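# Put one yellow sponge in each bench tote

## Task

Finish with exactly one yellow sponge resting inside each of the three totes on the bench, none sticking out past a tote's rim; every other yellow sponge must be sitting on top of the low shelf where the spares are kept. The totes and the cartons beneath the bench must stay where they started, unshifted and unrotated. The robot must not topple or be left leaning, and the result must hold on its own, without the robot propping anything up.

## Robot and tools

ROBOT. A TidyBot++: a mobile base 0.54 m long, 0.50 m wide and 0.38 m tall on four driven casters, carrying a single seven-joint arm with a two-finger gripper. The shoulder sits 0.12 m ahead of the base centre and 0.68 m off the floor. There are two cameras: base_camera on the chassis, and wrist_camera, which faces the way the hand points. At the start the arm is folded with the hand aimed down; the wrist pokes up to 0.08 m past the front of the base and the elbow rises to as much as 1.15 m.

FRAMES. Base frame: origin on the floor below the base centre, x ahead, y to the left, z up. hand_pose is given in this frame and marks the point between the finger pads; its z axis runs out along the fingers and its y axis is the closing direction. It may be off by 1 to 2 cm; trust the images. Odometry frame is the base frame as it was when the scene began. base_odometry counts wheel rotation, so slip reads as motion; heading is positive to the left, -3.142 to 3.142. base_tilt is in degrees, positive when leaning forward or right, with a fixed bias of about 1 degree.

execute_actions. Arguments: "actions", a list holding zero or one action, and optional "cameras" (entries "base_camera", "wrist_camera" or "all"; missing, null or ["all"] gives both, [] gives none). An empty actions list only reports state and images. One action may contain "base", "joints" and "speeds"; the parts start at once and may finish at different times. Any unknown key or value out of range rejects the entire call and nothing moves.
- "base": exactly one key, an offset relative to where the base last reported itself, not a place. translate_m: metres straight ahead, positive forward, -2 to 2. strafe_m: metres sideways, positive left, -2 to 2. rotate_rad: radians in place, positive counter-clockwise from above, -6.3 to 6.3. A base move needing more than 8.667 s at its top speed is rejected.
- "joints": one dictionary for the one arm, absolute targets in radians by name. joint_1_rad (unlimited; spins the arm about vertical, positive is clockwise from above, opposite to heading), joint_2_rad shoulder -2.249 to 2.249, joint_3_rad unlimited, joint_4_rad elbow -2.579 to 2.579, joint_5_rad unlimited, joint_6_rad wrist -2.099 to 2.099, joint_7_rad unlimited (hand twist; hand down, positive is counter-clockwise from above, and at 1.57 the fingers part left/right). gripper_pos is a 0 to 1 scale, 0 wide open, 1 shut; pad gap is roughly 85 x (1 - gripper_pos) mm. Unlimited joints take the shorter way, so send steps below half a turn. Done tolerances: 0.039 for joints 1 to 4, 0.056 for 5 to 7, 0.03 for the gripper. Any joint or base left out may still be chasing its previous target.
- "speeds": caps for this action only: translate_m and strafe_m 0.05 to 0.5 m/s, rotate_rad 0.1 to 1.57 rad/s (top values are the defaults).
One action runs at most 15 s.

ARM GEOMETRY. With joint_1_rad = 0, joint_3_rad = 3.14, joint_5_rad = 0 the arm moves in the vertical plane of base x. Tilt from vertical (forward positive): upper arm (0.42 m) = joint_2_rad; forearm (0.31 m) = joint_2_rad - joint_4_rad; hand (0.31 m to the hand point) = that minus joint_6_rad. Forward reach from the shoulder is the sum of length x sin(tilt), height the sum of length x cos(tilt). A downward-pointing hand can reach about 0.94 m high only near the base. Closed fingertips stick out about 20 mm beyond the hand point.

RESULT LINES. base_status and joint_status report how each part of the last accepted action ended: "done" (for the base, wheels turned the full amount, even if slipping or blocked short), "off_target" (stopped away from the goal, maybe still pushing), "contact_stop"/"time_out" (target dropped, holding in place), "not_followed" or a "joint command not followed" line with "cause:" (self-collision check withheld all arm targets; they may be retried later), "limit_stop_at_motor_heat". A gripper at 1 reading "off_target" means it is holding something; "done" means empty. on_its_own lists things the call did not command. motor_effort gives percent of maximum per motor, peak in brackets, with bias and noise. Motor temperatures lists one value per arm joint in joint_positions order. Also watch for ARM HIT, MOTOR HOT (from 60 °C), OVER-TEMPERATURE FAULT (75 °C, arm sags), and torque faults (joints 1 to 4 limit 104.5 N m, warn 56.7; joints 5 to 7 limit 51.3, warn 29.4), which freeze the arm and gripper for 10 s and skip the rest of the call while the base keeps going. After one call reports a stop, later movement calls in the same reply are skipped.

OTHER TOOLS. wait: "seconds", 0 to 10, commands nothing and returns state and images. zoom_image: "camera" (base_camera or wrist_camera) and "region" [x0, y0, x1, y1] in pixels from the top-left, no larger than 504 by 504, on the latest full image. read_manual: optional "section", only "licences". finished_scene: "scene", integer 1 or 2; ends that scene irreversibly and reports success.

PRACTICAL CAUTIONS. Friction leaves joints slightly short; correct by sending last command plus (wanted minus read). The arm sags with a load; while holding something never resend a joint's current reading. Fingers aimed near the floor may strike it. Never drive the base while the arm is snagged high up (about 0.8 m or more): it can tip. Sideways pushes with a raised hand can lift wheels; retract or back away to recover. A blocked base keeps shoving. Avoid bumping totes or cartons, dropping or flinging sponges, and hard impacts. Loose objects can occasionally be nudged by outside disturbances, so check images before finishing. The simulation keeps running while you compose replies.

Each tool is called after "Emit:" as name(argument=value, ...) on one line, values as JSON.

## Session

Emit:
execute_actions(actions=[])

Scene clock: 0.00 s.
Motor temperatures (°C, as the motors report them): [34 33 32 36 42 39 44]
base_odometry: x=+0.000 y=+0.000 heading=+0.000 (m, m, rad; odometry frame)
base_tilt: forward=-0.1 right=+0.2 (deg)
base_status: not commanded
joint_positions: joint_1_rad=+0.029 joint_2_rad=-0.377 joint_3_rad=+3.103 joint_4_rad=-2.518 joint_5_rad=+0.012 joint_6_rad=-0.929 joint_7_rad=+1.595 gripper_pos=+0.000
joint_status: not commanded
motor_effort: joint_1_rad=+1 joint_2_rad=+1 joint_3_rad=+1 joint_4_rad=+14 joint_5_rad=+1 joint_6_rad=+0 joint_7_rad=+0 (%)
hand_pose: x=+0.2507 y=-0.0021 z=+0.5927 quat_wxyz=(+0.012, +0.999, +0.019, +0.035) (m; base frame)
pictures: base_camera, wrist_camera
Images, in order (width x height): base_camera 644x364, wrist_camera 644x476.

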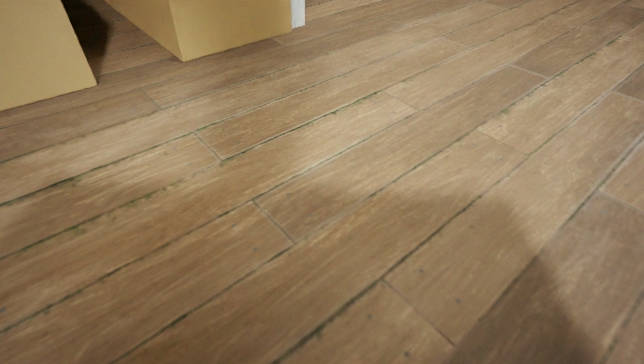

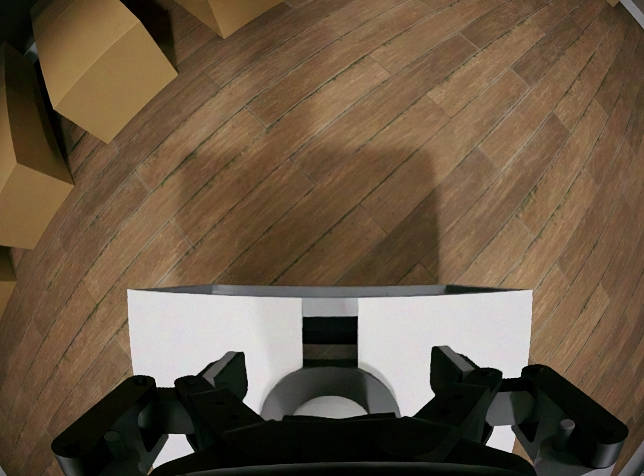

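Emit:
execute_actions(actions=[{"joints":{"joint_6_rad":0.3,"joint_1_rad":-0.8}}], cameras=["wrist_camera"])

Emit:
execute_actions(actions=[{"joints":{"joint_1_rad":0.8}}], cameras=["wrist_camera"])

Scene clock: 7.73 s.
Motor temperatures (°C, as the motors report them): [34 33 32 36 42 39 44]
base_odometry: x=+0.000 y=+0.000 heading=+0.000 (m, m, rad; odometry frame)
base_tilt: forward=-0.2 right=+0.2 (deg)
base_status: not commanded
joint_positions: joint_1_rad=-0.778 joint_2_rad=-0.377 joint_3_rad=+3.103 joint_4_rad=-2.518 joint_5_rad=+0.012 joint_6_rad=+0.280 joint_7_rad=+1.595 gripper_pos=+0.000
joint_status: all done
motor_effort: joint_1_rad=+1(1) joint_2_rad=-4(4) joint_3_rad=+1(1) joint_4_rad=+18(18) joint_5_rad=+1(1) joint_6_rad=+8(8) joint_7_rad=+0(0) (%)
hand_pose: x=+0.3960 y=+0.2992 z=+0.8140 quat_wxyz=(-0.222, +0.728, +0.335, +0.554) (m; base frame)
pictures: wrist_camera
Images, in order (width x height): wrist_camera 644x476.

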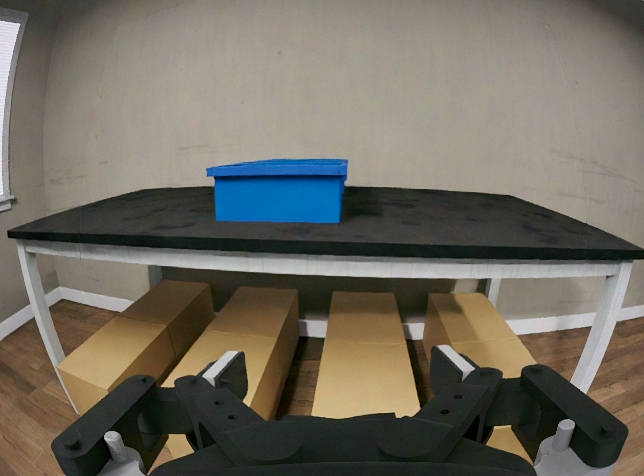

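Scene clock: 10.53 s.
Motor temperatures (°C, as the motors report them): [34 33 32 36 42 39 44]
base_odometry: x=+0.000 y=+0.000 heading=+0.000 (m, m, rad; odometry frame)
base_tilt: forward=-0.2 right=+0.2 (deg)
base_status: not commanded
joint_positions: joint_1_rad=+0.778 joint_2_rad=-0.377 joint_3_rad=+3.103 joint_4_rad=-2.518 joint_5_rad=+0.012 joint_6_rad=+0.280 joint_7_rad=+1.595 gripper_pos=+0.000
joint_status: all done
motor_effort: joint_1_rad=+1(1) joint_2_rad=-4(4) joint_3_rad=+1(1) joint_4_rad=+17(18) joint_5_rad=+1(1) joint_6_rad=+8(8) joint_7_rad=+0(1) (%)
hand_pose: x=+0.4224 y=-0.2725 z=+0.8140 quat_wxyz=(+0.231, +0.754, -0.272, +0.551) (m; base frame)
pictures: wrist_camera
Images, in order (width x height): wrist_camera 644x476.

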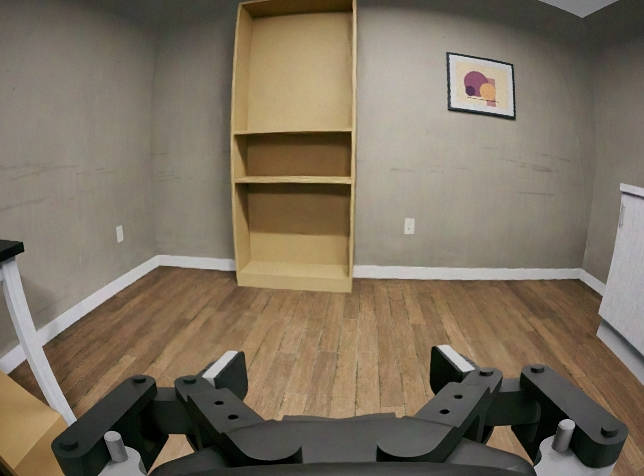

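Emit:
execute_actions(actions=[{"joints":{"joint_1_rad":2.2}}], cameras=["wrist_camera"])

Emit:
execute_actions(actions=[{"joints":{"joint_1_rad":3.7}}], cameras=["wrist_camera"])

Emit:
execute_actions(actions=[{"joints":{"joint_1_rad":4.8}}], cameras=["wrist_camera"])

Scene clock: 17.60 s.
Motor temperatures (°C, as the motors report them): [34 33 32 36 42 39 44]
base_odometry: x=+0.000 y=+0.000 heading=+0.000 (m, m, rad; odometry frame)
base_tilt: forward=-0.3 right=+0.2 (deg)
base_status: not commanded
joint_positions: joint_1_rad=+2.178 joint_2_rad=-0.377 joint_3_rad=+3.103 joint_4_rad=-2.518 joint_5_rad=+0.012 joint_6_rad=+0.280 joint_7_rad=+1.595 gripper_pos=+0.000
joint_status: all done
motor_effort: joint_1_rad=+1(1) joint_2_rad=-5(4) joint_3_rad=+1(1) joint_4_rad=+18(18) joint_5_rad=+1(1) joint_6_rad=+8(8) joint_7_rad=+0(0) (%)
hand_pose: x=-0.0980 y=-0.3453 z=+0.8140 quat_wxyz=(+0.531, +0.401, -0.694, +0.273) (m; base frame)
pictures: wrist_camera
Images, in order (width x height): wrist_camera 644x476.

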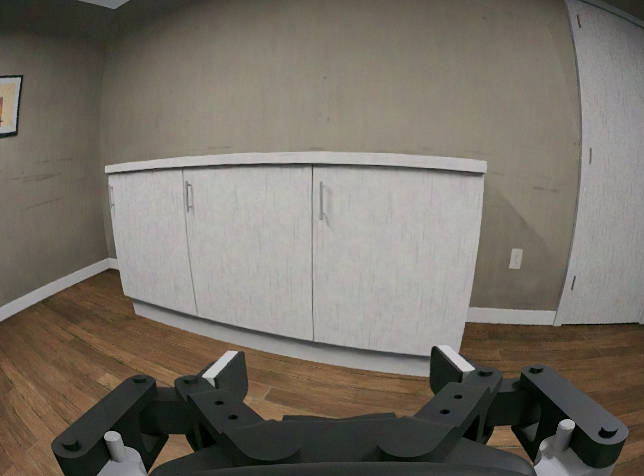

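Scene clock: 20.33 s.
Motor temperatures (°C, as the motors report them): [34 33 32 36 42 39 44]
base_odometry: x=+0.000 y=+0.000 heading=+0.000 (m, m, rad; odometry frame)
base_tilt: forward=-0.2 right=+0.2 (deg)
base_status: not commanded
joint_positions: joint_1_rad=+3.678 joint_2_rad=-0.377 joint_3_rad=+3.103 joint_4_rad=-2.518 joint_5_rad=+0.012 joint_6_rad=+0.280 joint_7_rad=+1.595 gripper_pos=+0.000
joint_status: all done
motor_effort: joint_1_rad=+1(0) joint_2_rad=-3(4) joint_3_rad=+1(2) joint_4_rad=+18(18) joint_5_rad=+1(1) joint_6_rad=+8(8) joint_7_rad=+0(1) (%)
hand_pose: x=-0.2408 y=+0.1920 z=+0.8140 quat_wxyz=(+0.575, -0.179, -0.782, -0.163) (m; base frame)
pictures: wrist_camera
Images, in order (width x height): wrist_camera 644x476.

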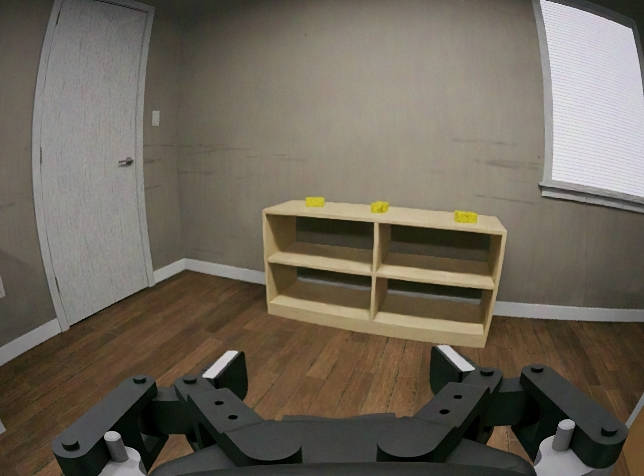

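Scene clock: 22.70 s.
Motor temperatures (°C, as the motors report them): [34 33 32 36 42 39 44]
base_odometry: x=+0.000 y=+0.000 heading=+0.000 (m, m, rad; odometry frame)
base_tilt: forward=-0.3 right=+0.3 (deg)
base_status: not commanded
joint_positions: joint_1_rad=+4.778 joint_2_rad=-0.377 joint_3_rad=+3.103 joint_4_rad=-2.518 joint_5_rad=+0.012 joint_6_rad=+0.280 joint_7_rad=+1.595 gripper_pos=+0.000
joint_status: all done
motor_effort: joint_1_rad=+1(1) joint_2_rad=-4(4) joint_3_rad=+1(1) joint_4_rad=+18(18) joint_5_rad=+1(1) joint_6_rad=+8(8) joint_7_rad=-1(0) (%)
hand_pose: x=+0.1269 y=+0.4077 z=+0.8140 quat_wxyz=(+0.405, -0.562, -0.573, -0.439) (m; base frame)
pictures: wrist_camera
Images, in order (width x height): wrist_camera 644x476.

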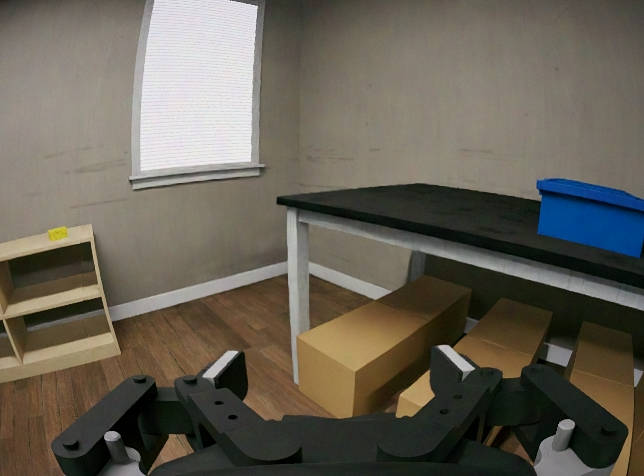

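Emit:
execute_actions(actions=[{"joints":{"joint_1_rad":5.6,"joint_2_rad":0.2,"joint_4_rad":-0.9,"joint_6_rad":-1.1}}], cameras=["wrist_camera"])

Scene clock: 30.63 s.
Motor temperatures (°C, as the motors report them): [34 33 32 36 42 39 44]
base_odometry: x=+0.000 y=+0.000 heading=+0.000 (m, m, rad; odometry frame)
base_tilt: forward=-0.1 right=+0.2 (deg)
base_status: not commanded
joint_positions: joint_1_rad=+5.578 joint_2_rad=+0.176 joint_3_rad=+3.103 joint_4_rad=-0.915 joint_5_rad=+0.012 joint_6_rad=-1.076 joint_7_rad=+1.595 gripper_pos=+0.000
joint_status: all done
motor_effort: joint_1_rad=+1(1) joint_2_rad=-23(23) joint_3_rad=+0(1) joint_4_rad=+18(20) joint_5_rad=+1(1) joint_6_rad=+7(9) joint_7_rad=+0(0) (%)
hand_pose: x=+0.5709 y=+0.4089 z=+1.0667 quat_wxyz=(+0.162, -0.820, -0.329, -0.440) (m; base frame)
pictures: wrist_camera
Images, in order (width x height): wrist_camera 644x476.

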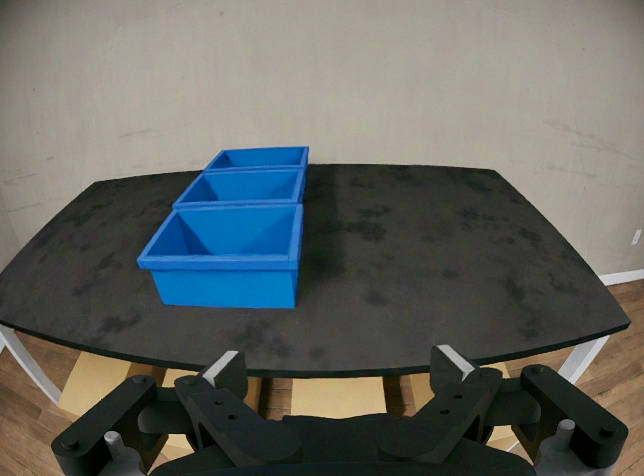

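Emit:
execute_actions(actions=[{"base":{"rotate_rad":2.45},"joints":{"joint_1_rad":6.28}}])

Scene clock: 52.20 s.
Motor temperatures (°C, as the motors report them): [34 34 32 36 42 39 44]
base_odometry: x=+0.000 y=+0.000 heading=+2.450 (m, m, rad; odometry frame)
base_tilt: forward=-0.3 right=+0.3 (deg)
base_status: done
joint_positions: joint_1_rad=+6.262 joint_2_rad=+0.197 joint_3_rad=+3.101 joint_4_rad=-0.915 joint_5_rad=+0.012 joint_6_rad=-1.076 joint_7_rad=+1.595 gripper_pos=+0.000
joint_status: all done
motor_effort: joint_1_rad=+1(3) joint_2_rad=-24(28) joint_3_rad=+0(2) joint_4_rad=+18(18) joint_5_rad=+1(0) joint_6_rad=+7(7) joint_7_rad=+0(0) (%)
hand_pose: x=+0.7355 y=+0.0325 z=+1.0538 quat_wxyz=(+0.006, -0.888, -0.036, -0.459) (m; base frame)
pictures: base_camera, wrist_camera
Images, in order (width x height): base_camera 644x364, wrist_camera 644x476.

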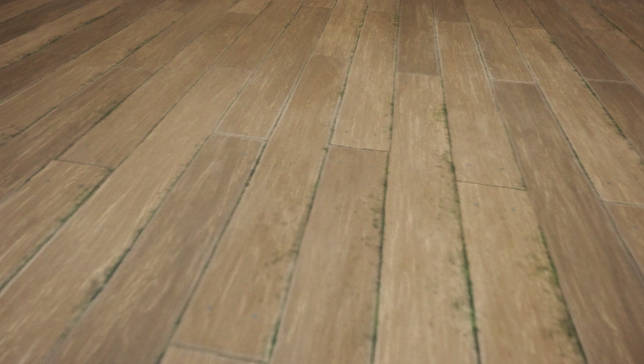

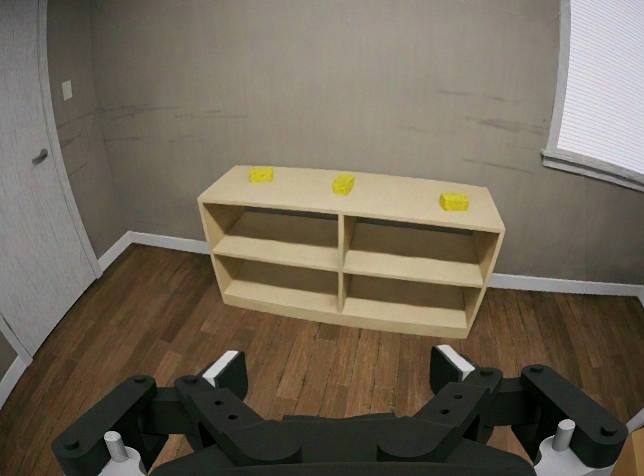

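Emit:
execute_actions(actions=[{"base":{"rotate_rad":-0.13}}], cameras=[])

Emit:
execute_actions(actions=[{"base":{"translate_m":0.8},"joints":{"joint_6_rad":-1.9}}])

Scene clock: 58.70 s.
Motor temperatures (°C, as the motors report them): [34 34 32 36 42 39 44]
base_odometry: x=+0.000 y=+0.000 heading=+2.320 (m, m, rad; odometry frame)
base_tilt: forward=-0.2 right=+0.2 (deg)
base_status: done
joint_positions: joint_1_rad=+6.279 joint_2_rad=+0.197 joint_3_rad=+3.107 joint_4_rad=-0.915 joint_5_rad=+0.012 joint_6_rad=-1.076 joint_7_rad=+1.595 gripper_pos=+0.000
joint_status: not commanded
motor_effort: joint_1_rad=+1(3) joint_2_rad=-24(24) joint_3_rad=+0(3) joint_4_rad=+17(18) joint_5_rad=+1(0) joint_6_rad=+7(7) joint_7_rad=+0(1) (%)
hand_pose: x=+0.7361 y=+0.0194 z=+1.0537 quat_wxyz=(+0.000, -0.888, -0.027, -0.459) (m; base frame)
pictures: none
No camera images: the call's "cameras" was empty. Leave "cameras" out to get every camera's image.

Scene clock: 61.67 s.
Motor temperatures (°C, as the motors report them): [34 34 32 36 42 39 44]
base_odometry: x=-0.546 y=+0.585 heading=+2.321 (m, m, rad; odometry frame)
base_tilt: forward=-0.1 right=+0.2 (deg)
base_status: done
joint_positions: joint_1_rad=+6.279 joint_2_rad=+0.197 joint_3_rad=+3.107 joint_4_rad=-0.910 joint_5_rad=+0.012 joint_6_rad=-1.903 joint_7_rad=+1.595 gripper_pos=+0.000
joint_status: all done
motor_effort: joint_1_rad=+1(1) joint_2_rad=-21(25) joint_3_rad=+0(0) joint_4_rad=+15(18) joint_5_rad=+1(1) joint_6_rad=+1(7) joint_7_rad=+1(1) (%)
hand_pose: x=+0.5228 y=+0.0117 z=+0.9267 quat_wxyz=(-0.002, -0.997, -0.029, -0.066) (m; base frame)
pictures: base_camera, wrist_camera
Images, in order (width x height): base_camera 644x364, wrist_camera 644x476.

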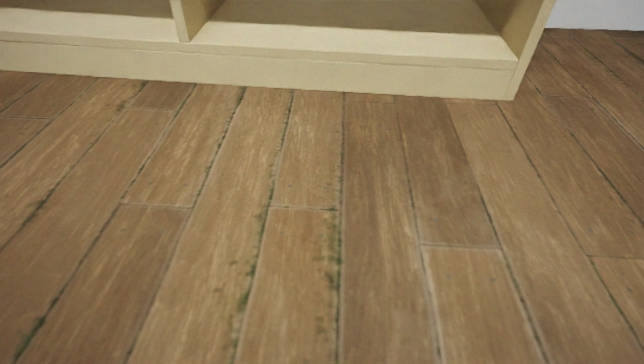

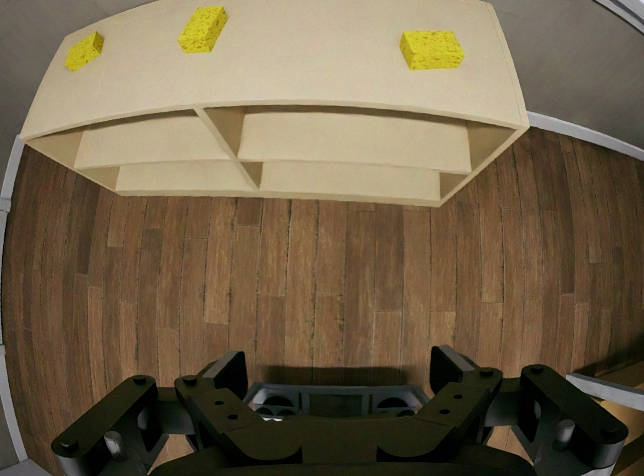

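Emit:
execute_actions(actions=[{"base":{"strafe_m":-0.18}}], cameras=[])

Emit:
execute_actions(actions=[{"base":{"translate_m":0.35},"joints":{"joint_2_rad":0.1,"joint_4_rad":-1.2,"joint_6_rad":-1.8}}])

Scene clock: 75.83 s.
Motor temperatures (°C, as the motors report them): [34 34 32 36 42 39 44]
base_odometry: x=-0.414 y=+0.708 heading=+2.321 (m, m, rad; odometry frame)
base_tilt: forward=-0.1 right=+0.2 (deg)
base_status: done
joint_positions: joint_1_rad=+6.279 joint_2_rad=+0.197 joint_3_rad=+3.107 joint_4_rad=-0.910 joint_5_rad=+0.012 joint_6_rad=-1.903 joint_7_rad=+1.595 gripper_pos=+0.000
joint_status: not commanded
motor_effort: joint_1_rad=+0(2) joint_2_rad=-20(22) joint_3_rad=+0(2) joint_4_rad=+14(15) joint_5_rad=+1(2) joint_6_rad=+1(1) joint_7_rad=+0(0) (%)
hand_pose: x=+0.5228 y=+0.0115 z=+0.9267 quat_wxyz=(-0.002, -0.997, -0.029, -0.066) (m; base frame)
pictures: none
No camera images: the call's "cameras" was empty. Leave "cameras" out to get every camera's image.

Scene clock: 78.00 s.
Motor temperatures (°C, as the motors report them): [34 34 32 36 42 39 44]
base_odometry: x=-0.653 y=+0.964 heading=+2.321 (m, m, rad; odometry frame)
base_tilt: forward=-0.1 right=+0.2 (deg)
base_status: done
joint_positions: joint_1_rad=+6.279 joint_2_rad=+0.120 joint_3_rad=+3.107 joint_4_rad=-1.186 joint_5_rad=+0.012 joint_6_rad=-1.820 joint_7_rad=+1.595 gripper_pos=+0.000
joint_status: all done
motor_effort: joint_1_rad=+1(1) joint_2_rad=-19(22) joint_3_rad=+0(0) joint_4_rad=+15(16) joint_5_rad=+1(2) joint_6_rad=+0(1) joint_7_rad=+1(0) (%)
hand_pose: x=+0.4771 y=+0.0107 z=+0.8708 quat_wxyz=(-0.004, -1.000, -0.030, -0.008) (m; base frame)
pictures: base_camera, wrist_camera
Images, in order (width x height): base_camera 644x364, wrist_camera 644x476.

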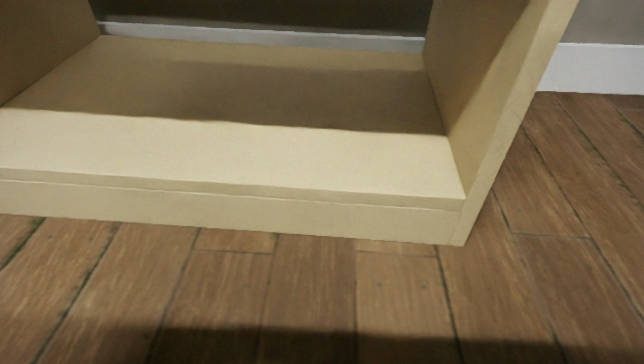

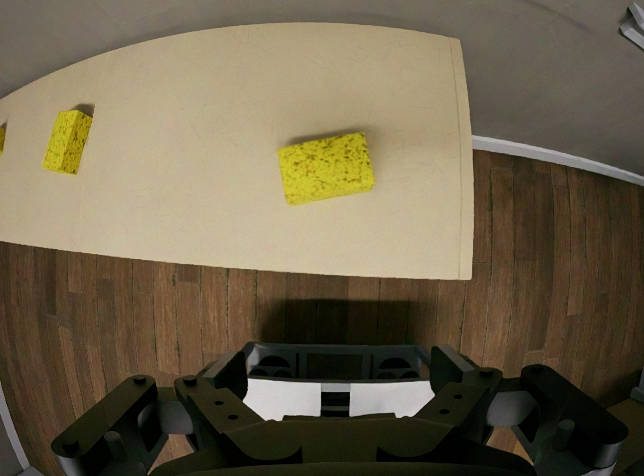

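Emit:
execute_actions(actions=[{"joints":{"joint_2_rad":0.445,"joint_4_rad":-1.217,"joint_6_rad":-1.48,"joint_7_rad":0.19}}])

Scene clock: 86.80 s.
Motor temperatures (°C, as the motors report them): [34 34 32 36 42 39 44]
base_odometry: x=-0.653 y=+0.964 heading=+2.321 (m, m, rad; odometry frame)
base_tilt: forward=-0.2 right=+0.3 (deg)
base_status: not commanded
joint_positions: joint_1_rad=+6.279 joint_2_rad=+0.437 joint_3_rad=+3.107 joint_4_rad=-1.203 joint_5_rad=+0.012 joint_6_rad=-1.500 joint_7_rad=+0.222 gripper_pos=+0.000
joint_status: all done
motor_effort: joint_1_rad=+1(0) joint_2_rad=-29(32) joint_3_rad=+0(0) joint_4_rad=+15(16) joint_5_rad=+1(1) joint_6_rad=-1(0) joint_7_rad=+0(0) (%)
hand_pose: x=+0.6105 y=+0.0144 z=+0.7305 quat_wxyz=(+0.002, -0.792, +0.610, +0.000) (m; base frame)
pictures: base_camera, wrist_camera
Images, in order (width x height): base_camera 644x364, wrist_camera 644x476.

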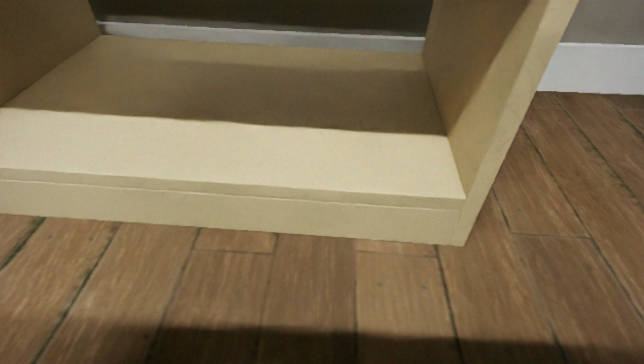

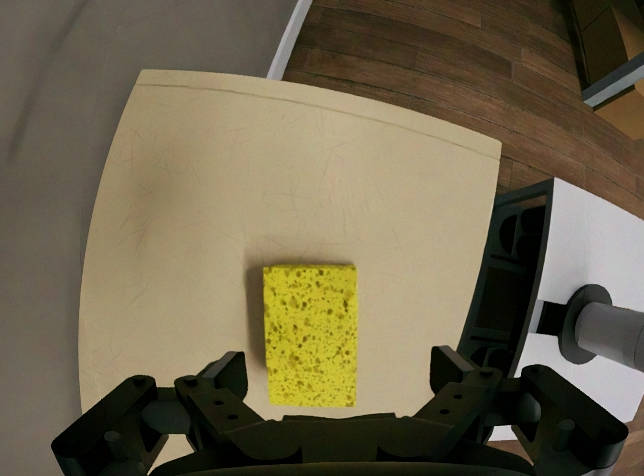

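Emit:
execute_actions(actions=[{"joints":{"joint_2_rad":0.575,"joint_4_rad":-1.43,"joint_6_rad":-1.13},"speeds":{}}])

action 0: "speeds" must be an object that gives a speed for at least one key that is commanded beside it, as in {"translate_m": 0.5}; or leave "speeds" out

Emit:
execute_actions(actions=[{"joints":{"joint_2_rad":0.575,"joint_4_rad":-1.43,"joint_6_rad":-1.13}}])

Scene clock: 95.27 s.
Motor temperatures (°C, as the motors report them): [34 34 32 36 42 39 44]
base_odometry: x=-0.653 y=+0.964 heading=+2.321 (m, m, rad; odometry frame)
base_tilt: forward=-0.2 right=+0.2 (deg)
base_status: not commanded
joint_positions: joint_1_rad=+6.279 joint_2_rad=+0.543 joint_3_rad=+3.107 joint_4_rad=-1.402 joint_5_rad=+0.012 joint_6_rad=-1.156 joint_7_rad=+0.222 gripper_pos=+0.000
joint_status: all done
motor_effort: joint_1_rad=+1(1) joint_2_rad=-23(34) joint_3_rad=+0(0) joint_4_rad=+10(15) joint_5_rad=+1(1) joint_6_rad=+2(7) joint_7_rad=+0(0) (%)
hand_pose: x=+0.6413 y=+0.0168 z=+0.6167 quat_wxyz=(+0.016, -0.793, +0.609, -0.014) (m; base frame)
pictures: base_camera, wrist_camera
Images, in order (width x height): base_camera 644x364, wrist_camera 644x476.

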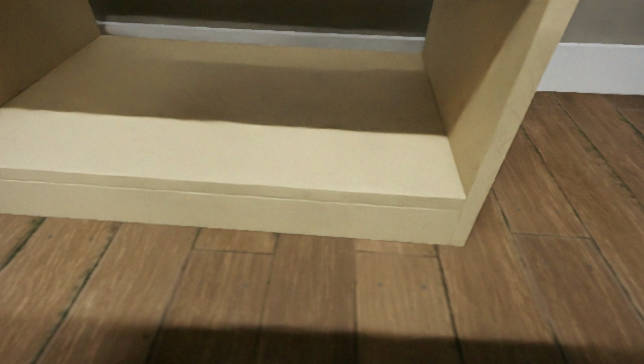

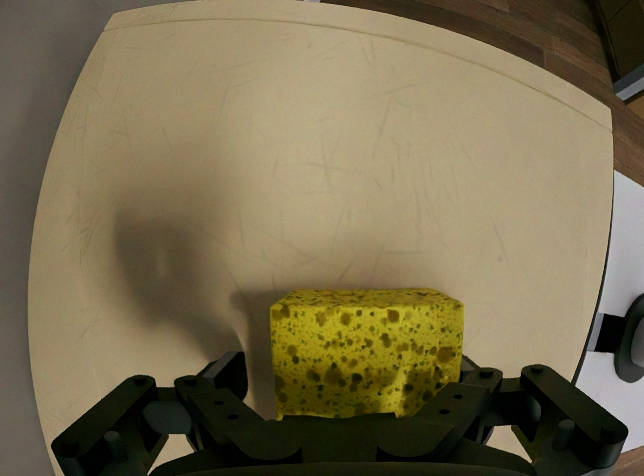

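Emit:
execute_actions(actions=[{"joints":{"joint_2_rad":0.47,"joint_4_rad":-1.40,"joint_6_rad":-1.16}}], cameras=[])

Emit:
execute_actions(actions=[{"base":{"translate_m":-0.022}}], cameras=["wrist_camera"])

Scene clock: 101.73 s.
Motor temperatures (°C, as the motors report them): [34 34 32 36 42 39 44]
base_odometry: x=-0.653 y=+0.964 heading=+2.321 (m, m, rad; odometry frame)
base_tilt: forward=-0.1 right=+0.3 (deg)
base_status: not commanded
joint_positions: joint_1_rad=+6.279 joint_2_rad=+0.487 joint_3_rad=+3.107 joint_4_rad=-1.403 joint_5_rad=+0.012 joint_6_rad=-1.155 joint_7_rad=+0.222 gripper_pos=+0.000
joint_status: all done
motor_effort: joint_1_rad=+1(1) joint_2_rad=-31(34) joint_3_rad=+0(0) joint_4_rad=+15(15) joint_5_rad=+1(1) joint_6_rad=+0(0) joint_7_rad=+0(0) (%)
hand_pose: x=+0.6439 y=+0.0168 z=+0.6457 quat_wxyz=(+0.033, -0.792, +0.608, -0.036) (m; base frame)
pictures: none
No camera images: the call's "cameras" was empty. Leave "cameras" out to get every camera's image.

Scene clock: 102.50 s.
Motor temperatures (°C, as the motors report them): [34 34 32 36 42 39 44]
base_odometry: x=-0.637 y=+0.948 heading=+2.320 (m, m, rad; odometry frame)
base_tilt: forward=-0.2 right=+0.3 (deg)
base_status: done
joint_positions: joint_1_rad=+6.279 joint_2_rad=+0.480 joint_3_rad=+3.107 joint_4_rad=-1.403 joint_5_rad=+0.012 joint_6_rad=-1.155 joint_7_rad=+0.222 gripper_pos=+0.000
joint_status: not commanded
motor_effort: joint_1_rad=+0(2) joint_2_rad=-31(33) joint_3_rad=+0(1) joint_4_rad=+15(16) joint_5_rad=+2(2) joint_6_rad=+0(1) joint_7_rad=-1(0) (%)
hand_pose: x=+0.6441 y=+0.0168 z=+0.6490 quat_wxyz=(+0.035, -0.792, +0.608, -0.038) (m; base frame)
pictures: wrist_camera
Images, in order (width x height): wrist_camera 644x476.

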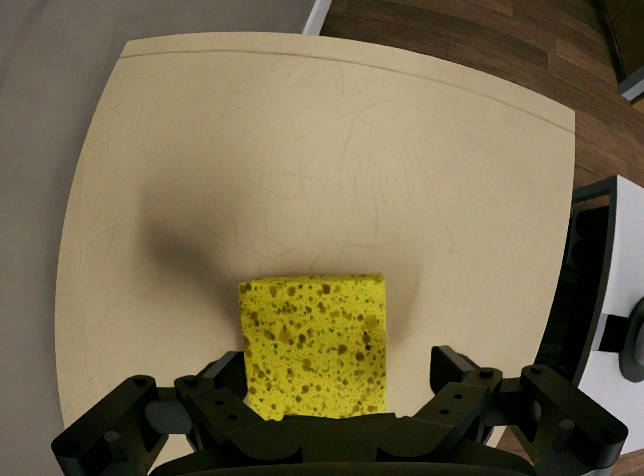

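Emit:
execute_actions(actions=[{"base":{"translate_m":0.012}}], cameras=[])

Emit:
execute_actions(actions=[{"joints":{"joint_2_rad":0.60}}], cameras=["wrist_camera"])

Scene clock: 114.17 s.
Motor temperatures (°C, as the motors report them): [34 34 32 36 42 39 44]
base_odometry: x=-0.646 y=+0.957 heading=+2.321 (m, m, rad; odometry frame)
base_tilt: forward=-0.2 right=+0.2 (deg)
base_status: done
joint_positions: joint_1_rad=+6.279 joint_2_rad=+0.480 joint_3_rad=+3.107 joint_4_rad=-1.403 joint_5_rad=+0.012 joint_6_rad=-1.155 joint_7_rad=+0.222 gripper_pos=+0.000
joint_status: not commanded
motor_effort: joint_1_rad=+1(1) joint_2_rad=-31(34) joint_3_rad=+0(1) joint_4_rad=+15(16) joint_5_rad=+1(1) joint_6_rad=+0(1) joint_7_rad=-1(0) (%)
hand_pose: x=+0.6441 y=+0.0168 z=+0.6493 quat_wxyz=(+0.035, -0.792, +0.608, -0.039) (m; base frame)
pictures: none
No camera images: the call's "cameras" was empty. Leave "cameras" out to get every camera's image.

Scene clock: 115.17 s.
Motor temperatures (°C, as the motors report them): [34 34 32 36 42 39 44]
base_odometry: x=-0.646 y=+0.957 heading=+2.321 (m, m, rad; odometry frame)
base_tilt: forward=-0.3 right=+0.2 (deg)
base_status: not commanded
joint_positions: joint_1_rad=+6.279 joint_2_rad=+0.549 joint_3_rad=+3.107 joint_4_rad=-1.391 joint_5_rad=+0.012 joint_6_rad=-1.157 joint_7_rad=+0.222 gripper_pos=+0.000
joint_status: joint_2_rad off_target (ended at +0.549, target +0.600)
motor_effort: joint_1_rad=+1(1) joint_2_rad=-24(32) joint_3_rad=+0(0) joint_4_rad=+11(15) joint_5_rad=+1(2) joint_6_rad=+2(3) joint_7_rad=+0(0) (%)
hand_pose: x=+0.6452 y=+0.0169 z=+0.6169 quat_wxyz=(+0.017, -0.793, +0.609, -0.015) (m; base frame)
pictures: wrist_camera
Images, in order (width x height): wrist_camera 644x476.

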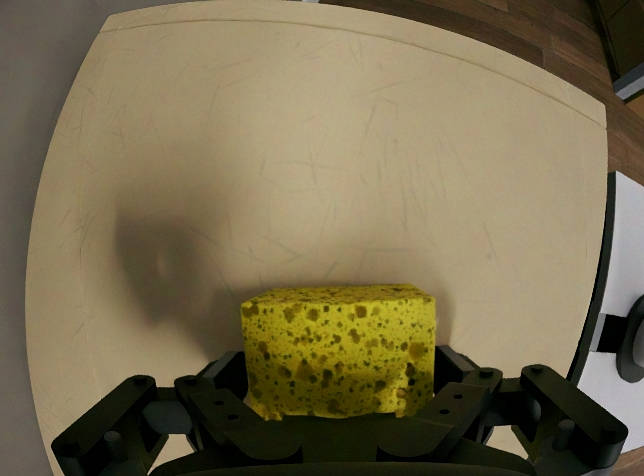

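Emit:
execute_actions(actions=[{"joints":{"joint_2_rad":0.54,"gripper_pos":1}}], cameras=[])

Emit:
execute_actions(actions=[{"joints":{"joint_2_rad":0.2,"joint_4_rad":-0.9,"joint_6_rad":-1.1,"joint_7_rad":1.57}}])

Scene clock: 122.07 s.
Motor temperatures (°C, as the motors report them): [34 34 32 36 42 39 44]
base_odometry: x=-0.646 y=+0.957 heading=+2.320 (m, m, rad; odometry frame)
base_tilt: forward=-0.1 right=+0.2 (deg)
base_status: not commanded
joint_positions: joint_1_rad=+6.279 joint_2_rad=+0.531 joint_3_rad=+3.107 joint_4_rad=-1.391 joint_5_rad=+0.012 joint_6_rad=-1.165 joint_7_rad=+0.222 gripper_pos=+0.386
joint_status: gripper_pos off_target (ended at +0.386, target +1.000); the others done
motor_effort: joint_1_rad=+1(2) joint_2_rad=-28(32) joint_3_rad=+0(2) joint_4_rad=+12(14) joint_5_rad=+1(1) joint_6_rad=-1(5) joint_7_rad=+0(1) (%)
hand_pose: x=+0.6439 y=+0.0168 z=+0.6263 quat_wxyz=(+0.020, -0.793, +0.609, -0.020) (m; base frame)
pictures: none
No camera images: the call's "cameras" was empty. Leave "cameras" out to get every camera's image.

Scene clock: 123.97 s.
Motor temperatures (°C, as the motors report them): [34 34 32 37 42 39 44]
base_odometry: x=-0.646 y=+0.957 heading=+2.320 (m, m, rad; odometry frame)
base_tilt: forward=-0.2 right=+0.2 (deg)
base_status: not commanded
joint_positions: joint_1_rad=+6.279 joint_2_rad=+0.203 joint_3_rad=+3.107 joint_4_rad=-0.907 joint_5_rad=+0.012 joint_6_rad=-1.122 joint_7_rad=+1.533 gripper_pos=+0.386
joint_status: all done
motor_effort: joint_1_rad=+1(0) joint_2_rad=-23(36) joint_3_rad=+0(0) joint_4_rad=+18(18) joint_5_rad=+1(1) joint_6_rad=+7(7) joint_7_rad=-1(0) (%)
hand_pose: x=+0.7305 y=+0.0188 z=+1.0422 quat_wxyz=(+0.014, -0.899, +0.002, -0.439) (m; base frame)
pictures: base_camera, wrist_camera
Images, in order (width x height): base_camera 644x364, wrist_camera 644x476.

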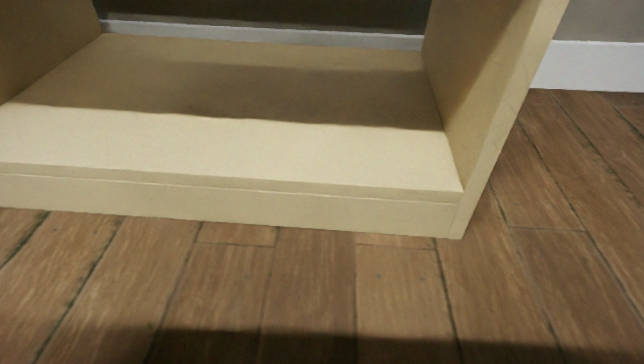

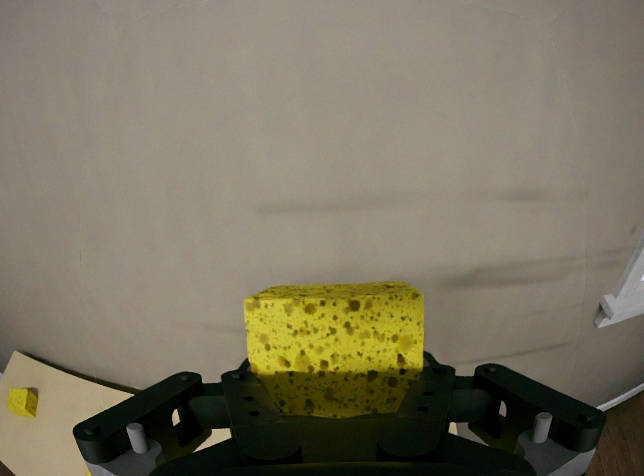

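Emit:
execute_actions(actions=[{"base":{"translate_m":-0.6}}], cameras=[])

Emit:
execute_actions(actions=[{"base":{"rotate_rad":-1.57},"joints":{"joint_2_rad":-0.1,"joint_4_rad":-0.9,"joint_6_rad":-1.4}}])

Scene clock: 132.03 s.
Motor temperatures (°C, as the motors report them): [34 34 32 37 42 39 44]
base_odometry: x=-0.236 y=+0.518 heading=+2.321 (m, m, rad; odometry frame)
base_tilt: forward=-0.1 right=+0.1 (deg)
base_status: done
joint_positions: joint_1_rad=+6.279 joint_2_rad=+0.200 joint_3_rad=+3.106 joint_4_rad=-0.907 joint_5_rad=+0.013 joint_6_rad=-1.119 joint_7_rad=+1.533 gripper_pos=+0.386
joint_status: not commanded
motor_effort: joint_1_rad=+1(3) joint_2_rad=-23(29) joint_3_rad=+1(2) joint_4_rad=+17(19) joint_5_rad=+1(2) joint_6_rad=+7(7) joint_7_rad=+0(1) (%)
hand_pose: x=+0.7297 y=+0.0190 z=+1.0451 quat_wxyz=(+0.014, -0.897, +0.001, -0.442) (m; base frame)
pictures: none
No camera images: the call's "cameras" was empty. Leave "cameras" out to get every camera's image.

Scene clock: 134.37 s.
Motor temperatures (°C, as the motors report them): [34 34 32 37 42 39 44]
base_odometry: x=-0.236 y=+0.518 heading=+0.751 (m, m, rad; odometry frame)
base_tilt: forward=-0.1 right=+0.3 (deg)
base_status: done
joint_positions: joint_1_rad=+6.279 joint_2_rad=-0.090 joint_3_rad=+3.105 joint_4_rad=-0.907 joint_5_rad=+0.013 joint_6_rad=-1.376 joint_7_rad=+1.533 gripper_pos=+0.386
joint_status: all done
motor_effort: joint_1_rad=+1(5) joint_2_rad=-12(27) joint_3_rad=+0(3) joint_4_rad=+15(19) joint_5_rad=+1(2) joint_6_rad=+7(7) joint_7_rad=-1(1) (%)
hand_pose: x=+0.5626 y=+0.0171 z=+1.1348 quat_wxyz=(+0.011, -0.889, +0.000, -0.457) (m; base frame)
pictures: base_camera, wrist_camera
Images, in order (width x height): base_camera 644x364, wrist_camera 644x476.

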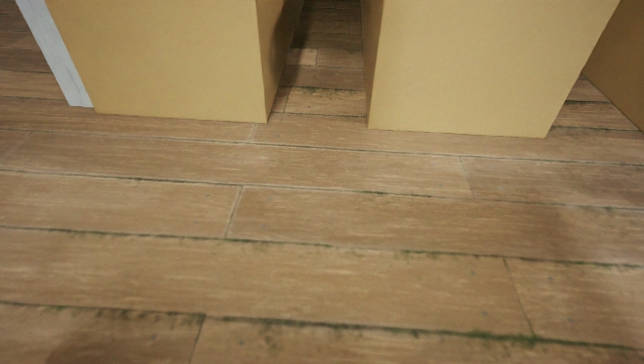

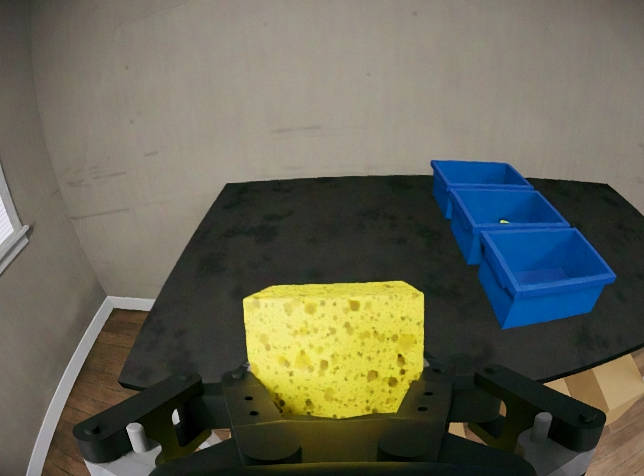

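Emit:
execute_actions(actions=[{"base":{"rotate_rad":-0.05}}], cameras=[])

Emit:
execute_actions(actions=[{"base":{"strafe_m":-0.5}}], cameras=[])

Emit:
execute_actions(actions=[{"base":{"translate_m":0.3},"joints":{"joint_6_rad":-1.8}}])

Scene clock: 140.83 s.
Motor temperatures (°C, as the motors report them): [34 34 32 37 42 39 44]
base_odometry: x=-0.236 y=+0.518 heading=+0.702 (m, m, rad; odometry frame)
base_tilt: forward=-0.2 right=+0.2 (deg)
base_status: done
joint_positions: joint_1_rad=+6.279 joint_2_rad=-0.090 joint_3_rad=+3.107 joint_4_rad=-0.907 joint_5_rad=+0.013 joint_6_rad=-1.376 joint_7_rad=+1.533 gripper_pos=+0.386
joint_status: not commanded
motor_effort: joint_1_rad=+1(2) joint_2_rad=-12(11) joint_3_rad=+0(3) joint_4_rad=+15(15) joint_5_rad=+1(2) joint_6_rad=+7(7) joint_7_rad=+0(1) (%)
hand_pose: x=+0.5626 y=+0.0161 z=+1.1348 quat_wxyz=(+0.010, -0.889, +0.001, -0.457) (m; base frame)
pictures: none
No camera images: the call's "cameras" was empty. Leave "cameras" out to get every camera's image.

Scene clock: 143.20 s.
Motor temperatures (°C, as the motors report them): [34 34 32 37 42 39 44]
base_odometry: x=+0.086 y=+0.135 heading=+0.701 (m, m, rad; odometry frame)
base_tilt: forward=-0.2 right=+0.2 (deg)
base_status: done
joint_positions: joint_1_rad=+6.279 joint_2_rad=-0.090 joint_3_rad=+3.107 joint_4_rad=-0.907 joint_5_rad=+0.013 joint_6_rad=-1.376 joint_7_rad=+1.533 gripper_pos=+0.386
joint_status: not commanded
motor_effort: joint_1_rad=+1(1) joint_2_rad=-11(12) joint_3_rad=+0(3) joint_4_rad=+16(16) joint_5_rad=+1(2) joint_6_rad=+7(7) joint_7_rad=+0(0) (%)
hand_pose: x=+0.5626 y=+0.0159 z=+1.1347 quat_wxyz=(+0.010, -0.890, +0.001, -0.457) (m; base frame)
pictures: none
No camera images: the call's "cameras" was empty. Leave "cameras" out to get every camera's image.

Scene clock: 145.10 s.
Motor temperatures (°C, as the motors report them): [34 34 32 37 42 39 44]
base_odometry: x=+0.315 y=+0.329 heading=+0.701 (m, m, rad; odometry frame)
base_tilt: forward=-0.2 right=+0.2 (deg)
base_status: done
joint_positions: joint_1_rad=+6.279 joint_2_rad=-0.090 joint_3_rad=+3.107 joint_4_rad=-0.906 joint_5_rad=+0.013 joint_6_rad=-1.803 joint_7_rad=+1.533 gripper_pos=+0.386
joint_status: all done
motor_effort: joint_1_rad=+1(0) joint_2_rad=-10(14) joint_3_rad=+0(1) joint_4_rad=+14(16) joint_5_rad=+1(2) joint_6_rad=+4(7) joint_7_rad=+0(0) (%)
hand_pose: x=+0.4648 y=+0.0119 z=+1.0464 quat_wxyz=(+0.003, -0.966, +0.003, -0.258) (m; base frame)
pictures: base_camera, wrist_camera
Images, in order (width x height): base_camera 644x364, wrist_camera 644x476.

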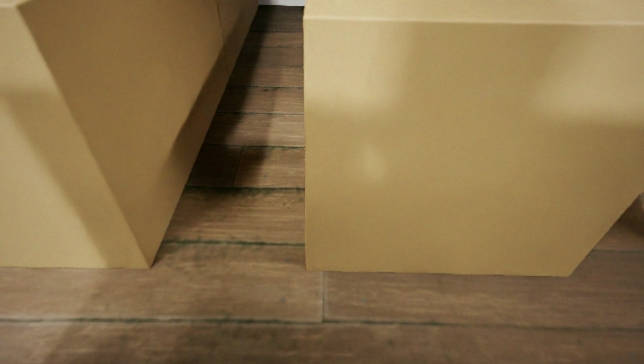

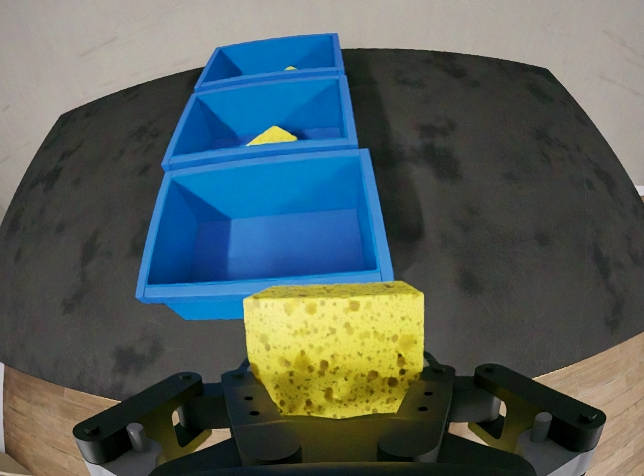

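Emit:
execute_actions(actions=[{"base":{"strafe_m":0.10}}], cameras=[])

Emit:
execute_actions(actions=[{"base":{"translate_m":0.09},"joints":{"joint_2_rad":0.40,"joint_4_rad":-0.66,"joint_6_rad":-1.95}}])

Scene clock: 157.37 s.
Motor temperatures (°C, as the motors report them): [34 34 32 37 42 39 44]
base_odometry: x=+0.251 y=+0.406 heading=+0.701 (m, m, rad; odometry frame)
base_tilt: forward=-0.2 right=+0.2 (deg)
base_status: done
joint_positions: joint_1_rad=+6.279 joint_2_rad=-0.090 joint_3_rad=+3.104 joint_4_rad=-0.906 joint_5_rad=+0.013 joint_6_rad=-1.803 joint_7_rad=+1.533 gripper_pos=+0.386
joint_status: not commanded
motor_effort: joint_1_rad=+1(2) joint_2_rad=-10(11) joint_3_rad=+1(2) joint_4_rad=+14(14) joint_5_rad=+1(2) joint_6_rad=+4(4) joint_7_rad=+0(0) (%)
hand_pose: x=+0.4647 y=+0.0132 z=+1.0464 quat_wxyz=(+0.003, -0.966, +0.001, -0.258) (m; base frame)
pictures: none
No camera images: the call's "cameras" was empty. Leave "cameras" out to get every camera's image.

Scene clock: 159.10 s.
Motor temperatures (°C, as the motors report them): [34 34 32 37 42 39 44]
base_odometry: x=+0.320 y=+0.464 heading=+0.701 (m, m, rad; odometry frame)
base_tilt: forward=-0.2 right=+0.3 (deg)
base_status: done
joint_positions: joint_1_rad=+6.279 joint_2_rad=+0.392 joint_3_rad=+3.104 joint_4_rad=-0.678 joint_5_rad=+0.013 joint_6_rad=-1.925 joint_7_rad=+1.533 gripper_pos=+0.387
joint_status: all done
motor_effort: joint_1_rad=+1(1) joint_2_rad=-27(29) joint_3_rad=+0(1) joint_4_rad=+14(16) joint_5_rad=+1(2) joint_6_rad=+1(5) joint_7_rad=+0(1) (%)
hand_pose: x=+0.6003 y=+0.0131 z=+0.9139 quat_wxyz=(+0.004, -0.997, +0.003, -0.073) (m; base frame)
pictures: base_camera, wrist_camera
Images, in order (width x height): base_camera 644x364, wrist_camera 644x476.

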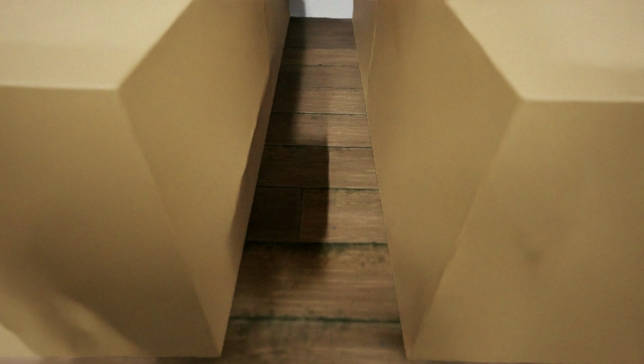

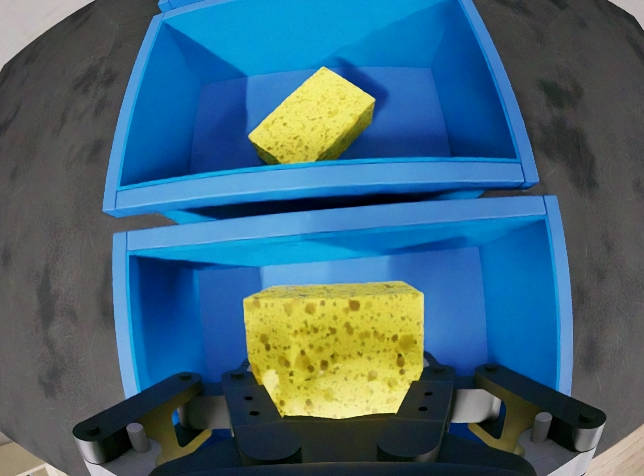

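Emit:
execute_actions(actions=[{"joints":{"joint_2_rad":0.37,"joint_4_rad":-1.11,"joint_6_rad":-1.66}}])

Scene clock: 168.47 s.
Motor temperatures (°C, as the motors report them): [34 34 32 37 42 39 44]
base_odometry: x=+0.320 y=+0.464 heading=+0.701 (m, m, rad; odometry frame)
base_tilt: forward=-0.1 right=+0.2 (deg)
base_status: not commanded
joint_positions: joint_1_rad=+6.279 joint_2_rad=+0.392 joint_3_rad=+3.104 joint_4_rad=-1.097 joint_5_rad=+0.013 joint_6_rad=-1.684 joint_7_rad=+1.533 gripper_pos=+0.387
joint_status: all done
motor_effort: joint_1_rad=+1(0) joint_2_rad=-28(29) joint_3_rad=+0(0) joint_4_rad=+15(16) joint_5_rad=+1(1) joint_6_rad=-1(1) joint_7_rad=+0(1) (%)
hand_pose: x=+0.5828 y=+0.0140 z=+0.7856 quat_wxyz=(+0.000, -1.000, +0.000, +0.015) (m; base frame)
pictures: base_camera, wrist_camera
Images, in order (width x height): base_camera 644x364, wrist_camera 644x476.

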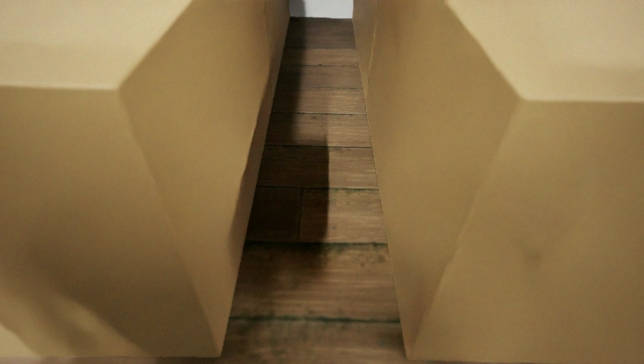

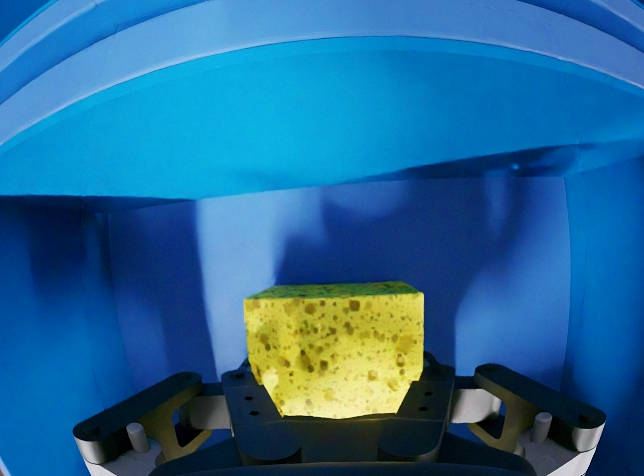

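Emit:
execute_actions(actions=[{"joints":{"joint_4_rad":-1.2,"joint_6_rad":-1.57}}], cameras=["wrist_camera"])

Scene clock: 173.67 s.
Motor temperatures (°C, as the motors report them): [34 34 32 37 42 39 44]
base_odometry: x=+0.320 y=+0.464 heading=+0.701 (m, m, rad; odometry frame)
base_tilt: forward=-0.2 right=+0.2 (deg)
base_status: not commanded
joint_positions: joint_1_rad=+6.279 joint_2_rad=+0.353 joint_3_rad=+3.104 joint_4_rad=-1.165 joint_5_rad=+0.013 joint_6_rad=-1.607 joint_7_rad=+1.533 gripper_pos=+0.387
joint_status: all done
motor_effort: joint_1_rad=-1(1) joint_2_rad=-20(28) joint_3_rad=-1(1) joint_4_rad=+12(15) joint_5_rad=+0(0) joint_6_rad=+2(2) joint_7_rad=+0(0) (%)
hand_pose: x=+0.5830 y=+0.0144 z=+0.7820 quat_wxyz=(+0.001, -1.000, +0.000, -0.008) (m; base frame)
pictures: wrist_camera
Images, in order (width x height): wrist_camera 644x476.

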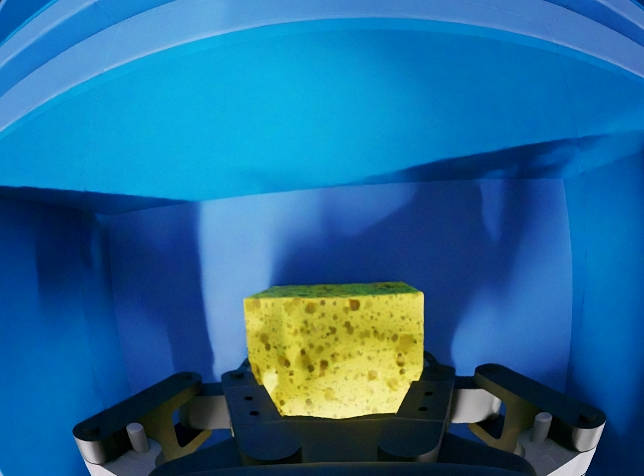

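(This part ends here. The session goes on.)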